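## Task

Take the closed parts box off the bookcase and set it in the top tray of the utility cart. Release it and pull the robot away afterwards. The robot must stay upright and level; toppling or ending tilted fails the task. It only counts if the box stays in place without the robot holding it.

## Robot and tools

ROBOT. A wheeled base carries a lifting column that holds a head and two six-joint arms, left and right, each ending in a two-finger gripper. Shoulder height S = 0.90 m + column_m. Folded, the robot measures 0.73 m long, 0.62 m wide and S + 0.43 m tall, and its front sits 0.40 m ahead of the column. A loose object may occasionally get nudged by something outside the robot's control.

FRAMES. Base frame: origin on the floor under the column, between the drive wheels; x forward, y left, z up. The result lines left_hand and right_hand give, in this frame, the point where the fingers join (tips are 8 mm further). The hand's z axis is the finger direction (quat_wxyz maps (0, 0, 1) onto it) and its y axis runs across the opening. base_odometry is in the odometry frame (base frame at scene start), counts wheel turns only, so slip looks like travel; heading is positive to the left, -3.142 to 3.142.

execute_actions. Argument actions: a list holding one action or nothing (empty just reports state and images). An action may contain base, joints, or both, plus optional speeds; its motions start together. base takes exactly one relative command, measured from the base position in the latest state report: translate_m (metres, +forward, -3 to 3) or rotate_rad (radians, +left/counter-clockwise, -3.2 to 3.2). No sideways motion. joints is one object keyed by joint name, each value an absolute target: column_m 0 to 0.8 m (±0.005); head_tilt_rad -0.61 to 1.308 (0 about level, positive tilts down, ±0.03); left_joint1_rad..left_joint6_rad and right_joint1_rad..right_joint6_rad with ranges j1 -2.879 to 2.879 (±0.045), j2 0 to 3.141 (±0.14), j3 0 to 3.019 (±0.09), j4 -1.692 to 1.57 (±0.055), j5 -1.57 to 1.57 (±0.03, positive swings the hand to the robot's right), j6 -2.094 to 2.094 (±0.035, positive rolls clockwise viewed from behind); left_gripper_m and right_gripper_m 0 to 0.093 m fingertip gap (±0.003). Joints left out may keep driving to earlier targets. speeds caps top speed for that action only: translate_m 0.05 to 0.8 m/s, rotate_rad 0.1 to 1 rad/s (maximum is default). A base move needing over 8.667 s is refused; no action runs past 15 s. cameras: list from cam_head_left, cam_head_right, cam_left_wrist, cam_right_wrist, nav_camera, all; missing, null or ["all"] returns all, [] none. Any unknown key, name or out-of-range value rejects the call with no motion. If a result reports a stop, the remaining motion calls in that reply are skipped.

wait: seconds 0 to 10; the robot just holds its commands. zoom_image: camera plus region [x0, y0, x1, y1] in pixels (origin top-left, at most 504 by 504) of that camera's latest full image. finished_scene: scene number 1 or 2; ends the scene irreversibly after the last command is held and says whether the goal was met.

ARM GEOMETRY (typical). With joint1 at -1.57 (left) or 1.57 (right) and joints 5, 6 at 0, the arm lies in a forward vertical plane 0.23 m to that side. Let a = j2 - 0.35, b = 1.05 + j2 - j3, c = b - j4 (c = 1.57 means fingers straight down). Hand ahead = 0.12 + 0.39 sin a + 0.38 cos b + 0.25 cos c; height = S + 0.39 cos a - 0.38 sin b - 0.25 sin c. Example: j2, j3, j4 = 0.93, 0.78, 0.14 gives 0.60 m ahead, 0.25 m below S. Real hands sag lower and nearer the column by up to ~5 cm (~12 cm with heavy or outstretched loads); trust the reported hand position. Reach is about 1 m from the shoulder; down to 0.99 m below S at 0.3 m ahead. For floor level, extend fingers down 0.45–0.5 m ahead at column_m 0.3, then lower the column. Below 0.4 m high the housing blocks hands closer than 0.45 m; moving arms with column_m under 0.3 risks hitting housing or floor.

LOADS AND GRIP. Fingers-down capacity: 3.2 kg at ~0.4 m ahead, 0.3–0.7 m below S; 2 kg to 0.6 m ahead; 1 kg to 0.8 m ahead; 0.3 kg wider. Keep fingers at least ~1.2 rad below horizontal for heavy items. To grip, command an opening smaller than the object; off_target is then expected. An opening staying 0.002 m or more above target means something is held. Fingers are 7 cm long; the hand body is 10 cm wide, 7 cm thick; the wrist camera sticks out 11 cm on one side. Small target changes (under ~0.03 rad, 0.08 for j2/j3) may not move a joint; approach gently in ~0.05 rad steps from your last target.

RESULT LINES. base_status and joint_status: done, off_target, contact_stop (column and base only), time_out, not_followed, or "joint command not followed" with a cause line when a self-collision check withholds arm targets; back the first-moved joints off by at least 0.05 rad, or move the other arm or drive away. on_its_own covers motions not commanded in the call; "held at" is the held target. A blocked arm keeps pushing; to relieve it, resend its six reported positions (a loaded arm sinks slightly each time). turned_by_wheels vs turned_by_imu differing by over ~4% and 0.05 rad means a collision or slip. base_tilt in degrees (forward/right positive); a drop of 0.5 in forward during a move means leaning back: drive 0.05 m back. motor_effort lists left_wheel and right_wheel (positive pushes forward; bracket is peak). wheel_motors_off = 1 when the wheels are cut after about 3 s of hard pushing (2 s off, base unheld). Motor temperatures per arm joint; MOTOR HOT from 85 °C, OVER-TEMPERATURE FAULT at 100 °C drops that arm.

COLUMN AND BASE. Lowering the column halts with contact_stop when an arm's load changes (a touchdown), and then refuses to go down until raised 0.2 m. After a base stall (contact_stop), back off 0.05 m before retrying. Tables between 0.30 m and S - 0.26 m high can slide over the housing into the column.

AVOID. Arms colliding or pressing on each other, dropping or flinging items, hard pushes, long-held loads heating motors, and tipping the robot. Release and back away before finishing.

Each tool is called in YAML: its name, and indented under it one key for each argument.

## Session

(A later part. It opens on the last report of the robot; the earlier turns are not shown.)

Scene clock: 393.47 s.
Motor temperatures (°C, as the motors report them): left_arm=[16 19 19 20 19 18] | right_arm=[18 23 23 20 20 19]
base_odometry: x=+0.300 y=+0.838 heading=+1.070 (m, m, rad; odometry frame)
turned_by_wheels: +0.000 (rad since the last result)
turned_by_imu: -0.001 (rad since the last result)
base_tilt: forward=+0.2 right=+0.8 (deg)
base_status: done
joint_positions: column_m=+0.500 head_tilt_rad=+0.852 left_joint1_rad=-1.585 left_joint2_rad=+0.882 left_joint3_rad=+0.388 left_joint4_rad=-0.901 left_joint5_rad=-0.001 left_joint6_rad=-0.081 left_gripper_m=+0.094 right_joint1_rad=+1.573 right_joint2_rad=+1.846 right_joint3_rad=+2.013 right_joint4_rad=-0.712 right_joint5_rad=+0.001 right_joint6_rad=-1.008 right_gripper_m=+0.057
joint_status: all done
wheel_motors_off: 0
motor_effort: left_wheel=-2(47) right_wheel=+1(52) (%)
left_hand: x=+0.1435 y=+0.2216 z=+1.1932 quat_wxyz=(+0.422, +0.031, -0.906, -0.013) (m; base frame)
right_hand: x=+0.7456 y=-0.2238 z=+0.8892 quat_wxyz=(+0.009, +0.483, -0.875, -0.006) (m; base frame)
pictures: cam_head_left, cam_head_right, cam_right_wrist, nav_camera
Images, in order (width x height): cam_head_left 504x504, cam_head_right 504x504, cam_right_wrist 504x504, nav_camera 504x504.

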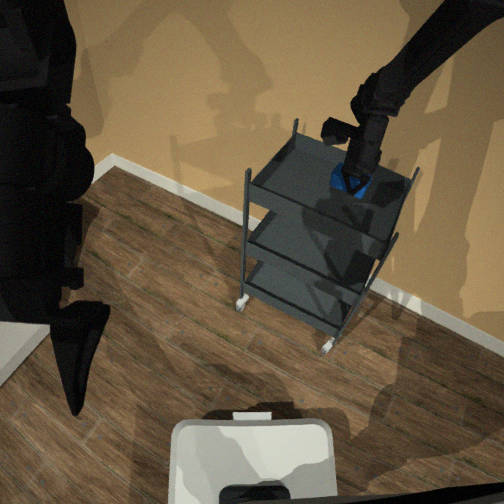

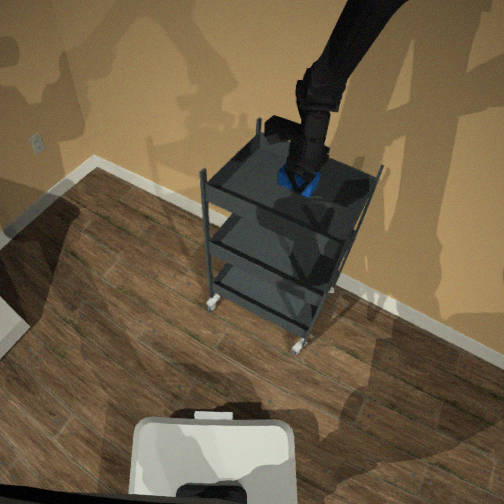

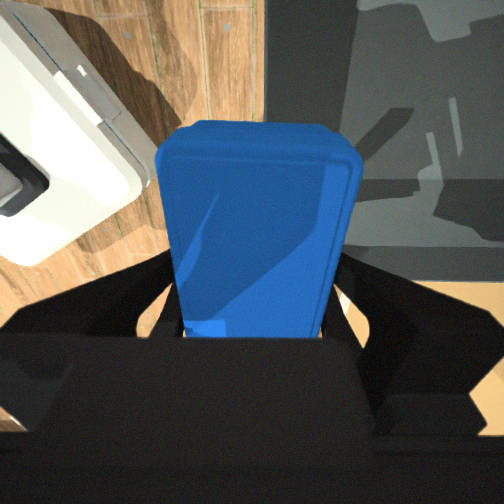

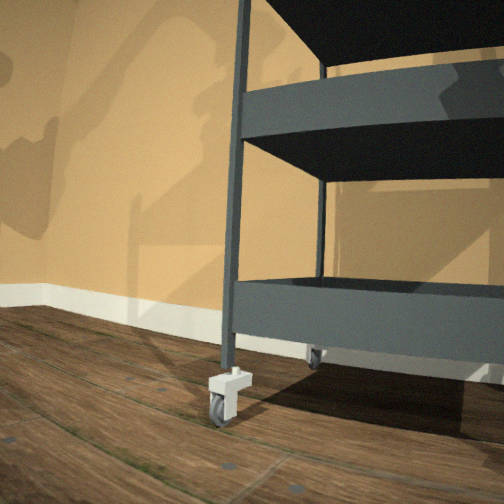

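execute_actions:
  actions:
    - {"base": {"translate_m": 0.18}, "joints": {"column_m": 0.44}}
  cameras: ["cam_head_left", "cam_head_right", "cam_right_wrist"]

Scene clock: 412.30 s.
Motor temperatures (°C, as the motors report them): left_arm=[16 19 19 20 19 18] | right_arm=[18 24 23 20 20 19]
base_odometry: x=+0.386 y=+0.996 heading=+1.069 (m, m, rad; odometry frame)
turned_by_wheels: -0.001 (rad since the last result)
turned_by_imu: -0.002 (rad since the last result)
base_tilt: forward=+0.2 right=+0.8 (deg)
base_status: done
joint_positions: column_m=+0.440 head_tilt_rad=+0.852 left_joint1_rad=-1.585 left_joint2_rad=+0.882 left_joint3_rad=+0.389 left_joint4_rad=-0.901 left_joint5_rad=-0.001 left_joint6_rad=-0.081 left_gripper_m=+0.094 right_joint1_rad=+1.573 right_joint2_rad=+1.845 right_joint3_rad=+2.015 right_joint4_rad=-0.712 right_joint5_rad=+0.001 right_joint6_rad=-1.008 right_gripper_m=+0.057
joint_status: all done
wheel_motors_off: 0
motor_effort: left_wheel=-1(36) right_wheel=-1(31) (%)
left_hand: x=+0.1440 y=+0.2216 z=+1.1331 quat_wxyz=(+0.421, +0.031, -0.906, -0.013) (m; base frame)
right_hand: x=+0.7475 y=-0.2238 z=+0.8306 quat_wxyz=(+0.008, +0.483, -0.875, -0.005) (m; base frame)
pictures: cam_head_left, cam_head_right, cam_right_wrist
Images, in order (width x height): cam_head_left 504x504, cam_head_right 504x504, cam_right_wrist 504x504.

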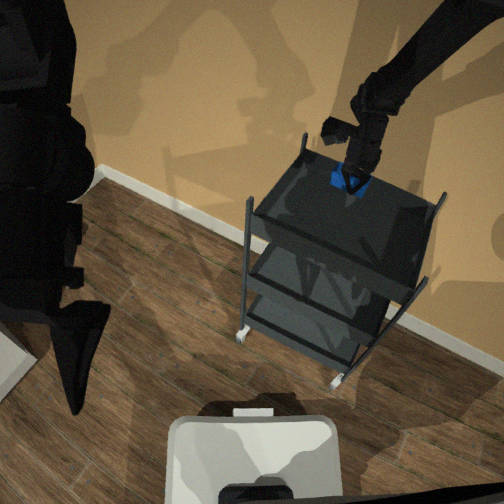

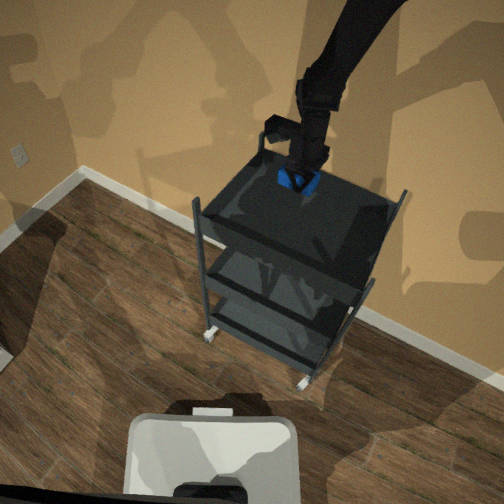

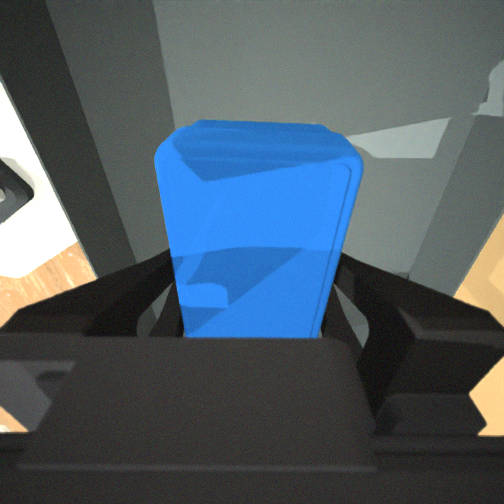

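execute_actions:
  actions:
    - {"joints": {"column_m": 0.335}}
  cameras: ["cam_head_left", "cam_head_right", "cam_right_wrist"]

zoom_image:
  camera: "cam_head_right"
  region: [230, 120, 390, 260]

Scene clock: 427.80 s.
Motor temperatures (°C, as the motors report them): left_arm=[16 19 19 20 19 18] | right_arm=[18 25 23 20 20 19]
base_odometry: x=+0.386 y=+0.996 heading=+1.069 (m, m, rad; odometry frame)
turned_by_wheels: +0.000 (rad since the last result)
turned_by_imu: -0.001 (rad since the last result)
base_tilt: forward=+0.3 right=+0.8 (deg)
base_status: not commanded
joint_positions: column_m=+0.335 head_tilt_rad=+0.852 left_joint1_rad=-1.585 left_joint2_rad=+0.882 left_joint3_rad=+0.389 left_joint4_rad=-0.901 left_joint5_rad=-0.001 left_joint6_rad=-0.081 left_gripper_m=+0.094 right_joint1_rad=+1.573 right_joint2_rad=+1.845 right_joint3_rad=+2.015 right_joint4_rad=-0.712 right_joint5_rad=+0.001 right_joint6_rad=-1.008 right_gripper_m=+0.057
joint_status: all done
wheel_motors_off: 0
motor_effort: left_wheel=+0(1) right_wheel=+2(3) (%)
left_hand: x=+0.1440 y=+0.2216 z=+1.0281 quat_wxyz=(+0.421, +0.031, -0.906, -0.013) (m; base frame)
right_hand: x=+0.7475 y=-0.2238 z=+0.7256 quat_wxyz=(+0.008, +0.483, -0.875, -0.005) (m; base frame)
pictures: cam_head_left, cam_head_right, cam_right_wrist
Images, in order (width x height): cam_head_left 504x504, cam_head_right 504x504, cam_right_wrist 504x504.

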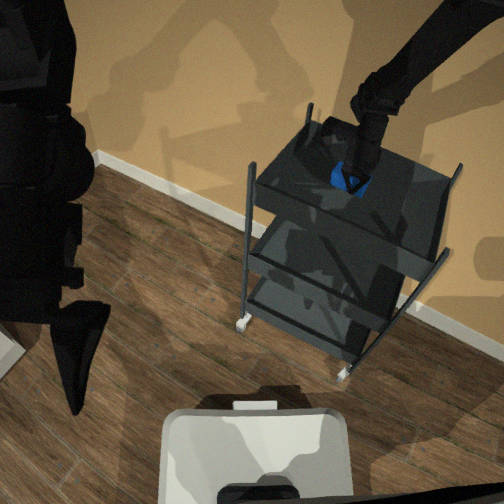

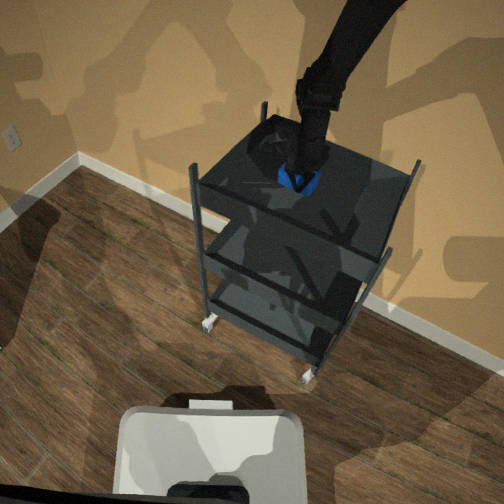

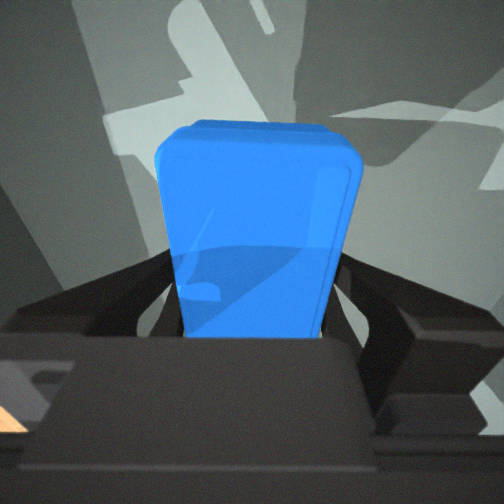

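Region (230, 120, 390, 260) of cam_head_right's 504x504 image, scaled by 3.150, with more detail than that image has; it fills the top 441 rows of this view, and the rest is white.

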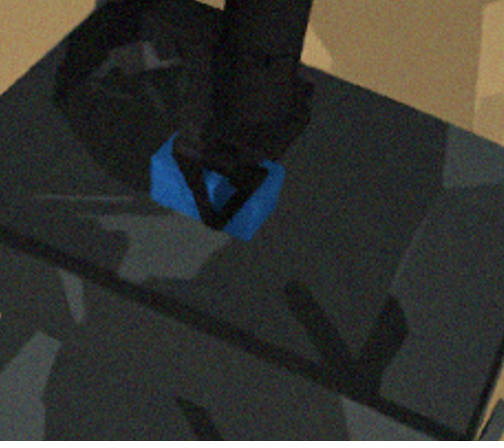

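execute_actions:
  actions:
    - {"joints": {"column_m": 0.322}}
  cameras: ["cam_right_wrist"]

Scene clock: 442.70 s.
Motor temperatures (°C, as the motors report them): left_arm=[16 19 19 20 19 18] | right_arm=[18 25 23 20 20 19]
base_odometry: x=+0.386 y=+0.996 heading=+1.069 (m, m, rad; odometry frame)
turned_by_wheels: +0.000 (rad since the last result)
turned_by_imu: -0.001 (rad since the last result)
base_tilt: forward=+0.3 right=+0.8 (deg)
base_status: not commanded
joint_positions: column_m=+0.322 head_tilt_rad=+0.852 left_joint1_rad=-1.585 left_joint2_rad=+0.882 left_joint3_rad=+0.389 left_joint4_rad=-0.901 left_joint5_rad=-0.001 left_joint6_rad=-0.081 left_gripper_m=+0.094 right_joint1_rad=+1.573 right_joint2_rad=+1.845 right_joint3_rad=+2.015 right_joint4_rad=-0.712 right_joint5_rad=+0.001 right_joint6_rad=-1.008 right_gripper_m=+0.057
joint_status: all done
wheel_motors_off: 0
motor_effort: left_wheel=-2(1) right_wheel=+0(1) (%)
left_hand: x=+0.1440 y=+0.2216 z=+1.0151 quat_wxyz=(+0.421, +0.031, -0.906, -0.013) (m; base frame)
right_hand: x=+0.7475 y=-0.2238 z=+0.7126 quat_wxyz=(+0.008, +0.483, -0.875, -0.005) (m; base frame)
pictures: cam_right_wrist
Images, in order (width x height): cam_right_wrist 504x504.

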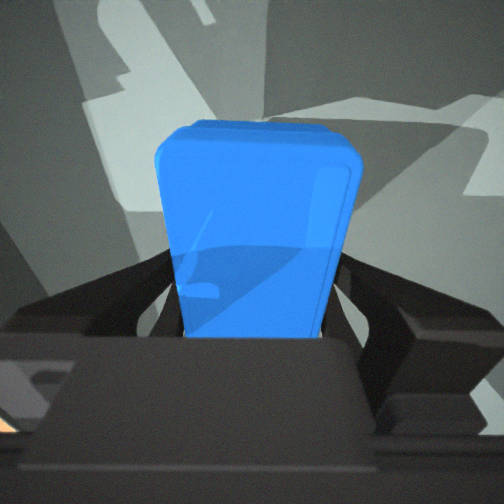

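execute_actions:
  actions:
    - {"joints": {"column_m": 0.312}}
  cameras: ["cam_right_wrist"]

Scene clock: 449.83 s.
Motor temperatures (°C, as the motors report them): left_arm=[16 19 19 20 19 18] | right_arm=[18 25 24 20 20 19]
base_odometry: x=+0.386 y=+0.996 heading=+1.069 (m, m, rad; odometry frame)
turned_by_wheels: +0.000 (rad since the last result)
turned_by_imu: -0.001 (rad since the last result)
base_tilt: forward=+0.2 right=+0.8 (deg)
base_status: not commanded
joint_positions: column_m=+0.312 head_tilt_rad=+0.852 left_joint1_rad=-1.585 left_joint2_rad=+0.882 left_joint3_rad=+0.389 left_joint4_rad=-0.901 left_joint5_rad=-0.001 left_joint6_rad=-0.081 left_gripper_m=+0.094 right_joint1_rad=+1.573 right_joint2_rad=+1.845 right_joint3_rad=+2.015 right_joint4_rad=-0.712 right_joint5_rad=+0.001 right_joint6_rad=-1.008 right_gripper_m=+0.057
joint_status: all done
wheel_motors_off: 0
motor_effort: left_wheel=-2(1) right_wheel=-1(3) (%)
left_hand: x=+0.1440 y=+0.2216 z=+1.0051 quat_wxyz=(+0.421, +0.031, -0.906, -0.013) (m; base frame)
right_hand: x=+0.7475 y=-0.2238 z=+0.7025 quat_wxyz=(+0.008, +0.483, -0.875, -0.005) (m; base frame)
pictures: cam_right_wrist
Images, in order (width x height): cam_right_wrist 504x504.

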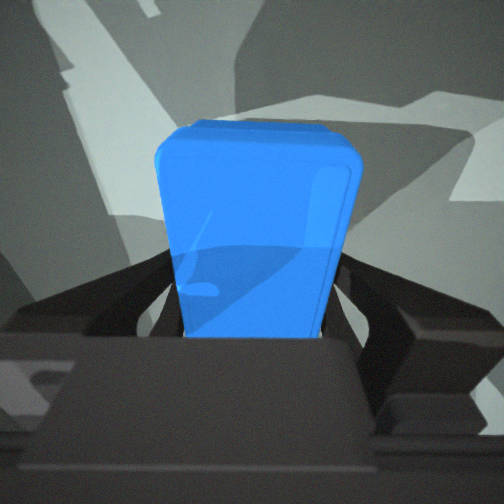

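execute_actions:
  actions:
    - {"joints": {"column_m": 0.303}}
  cameras: ["cam_right_wrist", "cam_head_left"]

Scene clock: 460.67 s.
Motor temperatures (°C, as the motors report them): left_arm=[16 19 19 20 19 18] | right_arm=[18 25 24 20 20 19]
base_odometry: x=+0.386 y=+0.996 heading=+1.069 (m, m, rad; odometry frame)
turned_by_wheels: +0.000 (rad since the last result)
turned_by_imu: -0.001 (rad since the last result)
base_tilt: forward=+0.3 right=+0.8 (deg)
base_status: not commanded
joint_positions: column_m=+0.303 head_tilt_rad=+0.852 left_joint1_rad=-1.585 left_joint2_rad=+0.882 left_joint3_rad=+0.389 left_joint4_rad=-0.901 left_joint5_rad=-0.001 left_joint6_rad=-0.081 left_gripper_m=+0.094 right_joint1_rad=+1.573 right_joint2_rad=+1.845 right_joint3_rad=+2.015 right_joint4_rad=-0.712 right_joint5_rad=+0.001 right_joint6_rad=-1.008 right_gripper_m=+0.057
joint_status: all done
wheel_motors_off: 0
motor_effort: left_wheel=-2(1) right_wheel=+1(2) (%)
left_hand: x=+0.1440 y=+0.2216 z=+0.9961 quat_wxyz=(+0.421, +0.031, -0.906, -0.013) (m; base frame)
right_hand: x=+0.7475 y=-0.2238 z=+0.6936 quat_wxyz=(+0.008, +0.483, -0.875, -0.005) (m; base frame)
pictures: cam_head_left, cam_right_wrist
Images, in order (width x height): cam_head_left 504x504, cam_right_wrist 504x504.

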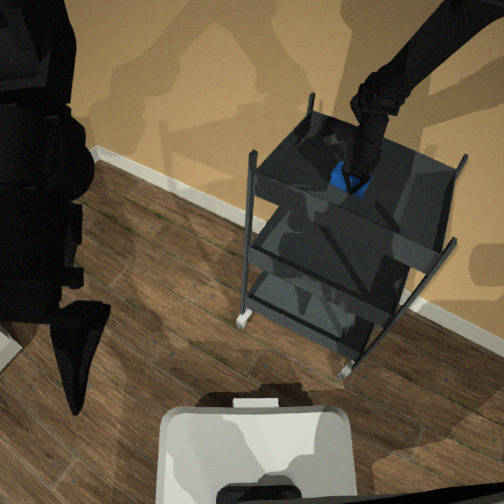

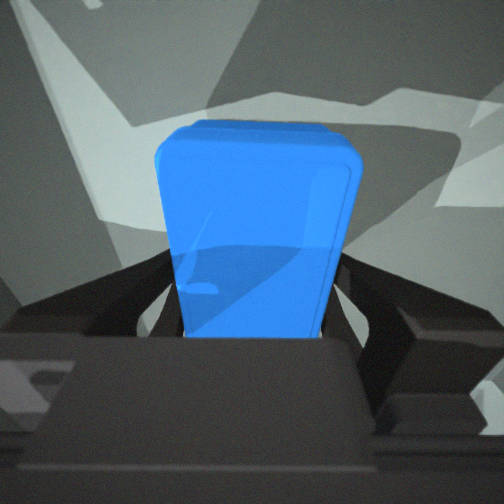

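execute_actions:
  actions:
    - {"joints": {"right_gripper_m": 0.09}}
  cameras: ["cam_right_wrist"]

Scene clock: 468.57 s.
Motor temperatures (°C, as the motors report them): left_arm=[16 19 19 20 19 18] | right_arm=[18 25 24 20 20 19]
base_odometry: x=+0.386 y=+0.996 heading=+1.069 (m, m, rad; odometry frame)
turned_by_wheels: +0.000 (rad since the last result)
turned_by_imu: -0.001 (rad since the last result)
base_tilt: forward=+0.2 right=+0.8 (deg)
base_status: not commanded
joint_positions: column_m=+0.303 head_tilt_rad=+0.852 left_joint1_rad=-1.585 left_joint2_rad=+0.882 left_joint3_rad=+0.389 left_joint4_rad=-0.901 left_joint5_rad=-0.001 left_joint6_rad=-0.081 left_gripper_m=+0.094 right_joint1_rad=+1.573 right_joint2_rad=+1.845 right_joint3_rad=+2.015 right_joint4_rad=-0.712 right_joint5_rad=+0.001 right_joint6_rad=-1.008 right_gripper_m=+0.090
joint_status: all done
wheel_motors_off: 0
motor_effort: left_wheel=-4(1) right_wheel=+3(1) (%)
left_hand: x=+0.1440 y=+0.2216 z=+0.9961 quat_wxyz=(+0.421, +0.031, -0.906, -0.013) (m; base frame)
right_hand: x=+0.7475 y=-0.2238 z=+0.6936 quat_wxyz=(+0.008, +0.483, -0.875, -0.005) (m; base frame)
pictures: cam_right_wrist
Images, in order (width x height): cam_right_wrist 504x504.

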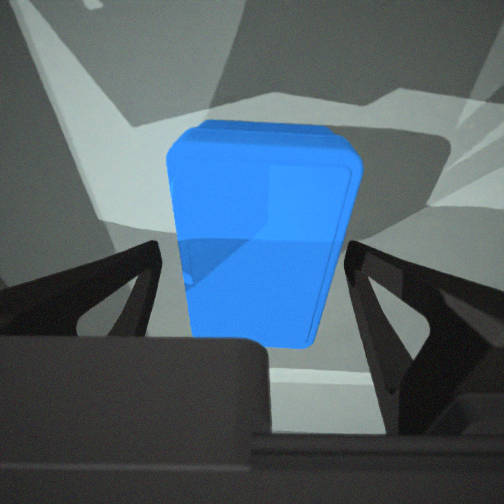

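execute_actions:
  actions:
    - {"joints": {"column_m": 0.43}}
  cameras: []

execute_actions:
  actions:
    - {"base": {"translate_m": -0.6}, "joints": {"column_m": 0.5}}
  cameras: ["cam_head_left", "cam_head_right"]

Scene clock: 479.57 s.
Motor temperatures (°C, as the motors report them): left_arm=[16 19 19 20 19 18] | right_arm=[18 25 24 20 20 19]
base_odometry: x=+0.386 y=+0.996 heading=+1.069 (m, m, rad; odometry frame)
turned_by_wheels: +0.000 (rad since the last result)
turned_by_imu: -0.001 (rad since the last result)
base_tilt: forward=+0.3 right=+0.9 (deg)
base_status: not commanded
joint_positions: column_m=+0.430 head_tilt_rad=+0.852 left_joint1_rad=-1.585 left_joint2_rad=+0.882 left_joint3_rad=+0.389 left_joint4_rad=-0.901 left_joint5_rad=-0.001 left_joint6_rad=-0.081 left_gripper_m=+0.094 right_joint1_rad=+1.573 right_joint2_rad=+1.845 right_joint3_rad=+2.015 right_joint4_rad=-0.712 right_joint5_rad=+0.001 right_joint6_rad=-1.008 right_gripper_m=+0.090
joint_status: all done
wheel_motors_off: 0
motor_effort: left_wheel=+1(1) right_wheel=+2(1) (%)
left_hand: x=+0.1440 y=+0.2216 z=+1.1230 quat_wxyz=(+0.421, +0.031, -0.906, -0.013) (m; base frame)
right_hand: x=+0.7475 y=-0.2238 z=+0.8204 quat_wxyz=(+0.008, +0.483, -0.875, -0.005) (m; base frame)
pictures: none
No camera images: the call's "cameras" was empty. Leave "cameras" out to get every camera's image.

Scene clock: 482.40 s.
Motor temperatures (°C, as the motors report them): left_arm=[16 19 19 20 19 18] | right_arm=[18 25 24 20 20 19]
base_odometry: x=+0.098 y=+0.470 heading=+1.067 (m, m, rad; odometry frame)
turned_by_wheels: -0.002 (rad since the last result)
turned_by_imu: -0.002 (rad since the last result)
base_tilt: forward=+0.2 right=+0.8 (deg)
base_status: done
joint_positions: column_m=+0.500 head_tilt_rad=+0.852 left_joint1_rad=-1.585 left_joint2_rad=+0.882 left_joint3_rad=+0.385 left_joint4_rad=-0.901 left_joint5_rad=-0.001 left_joint6_rad=-0.081 left_gripper_m=+0.094 right_joint1_rad=+1.573 right_joint2_rad=+1.844 right_joint3_rad=+2.016 right_joint4_rad=-0.713 right_joint5_rad=+0.001 right_joint6_rad=-1.008 right_gripper_m=+0.090
joint_status: all done
wheel_motors_off: 0
motor_effort: left_wheel=-4(37) right_wheel=+2(42) (%)
left_hand: x=+0.1419 y=+0.2216 z=+1.1936 quat_wxyz=(+0.423, +0.031, -0.905, -0.013) (m; base frame)
right_hand: x=+0.7477 y=-0.2238 z=+0.8908 quat_wxyz=(+0.008, +0.483, -0.875, -0.005) (m; base frame)
pictures: cam_head_left, cam_head_right
Images, in order (width x height): cam_head_left 504x504, cam_head_right 504x504.

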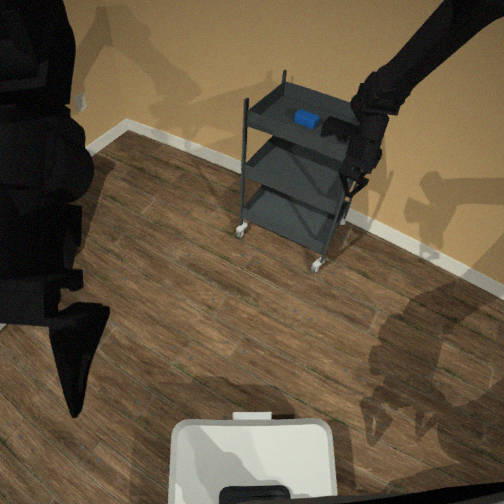

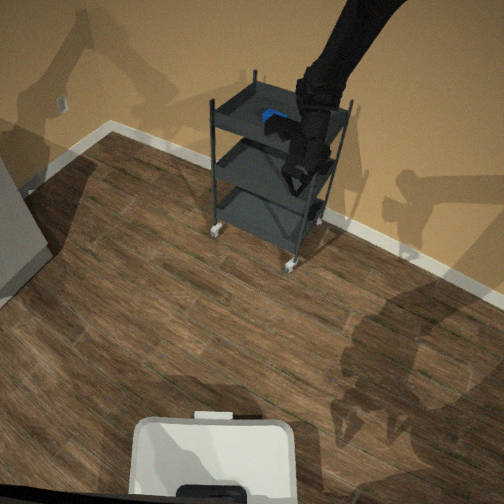

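finished_scene:
  scene: 1

The scene is finished: the task was done.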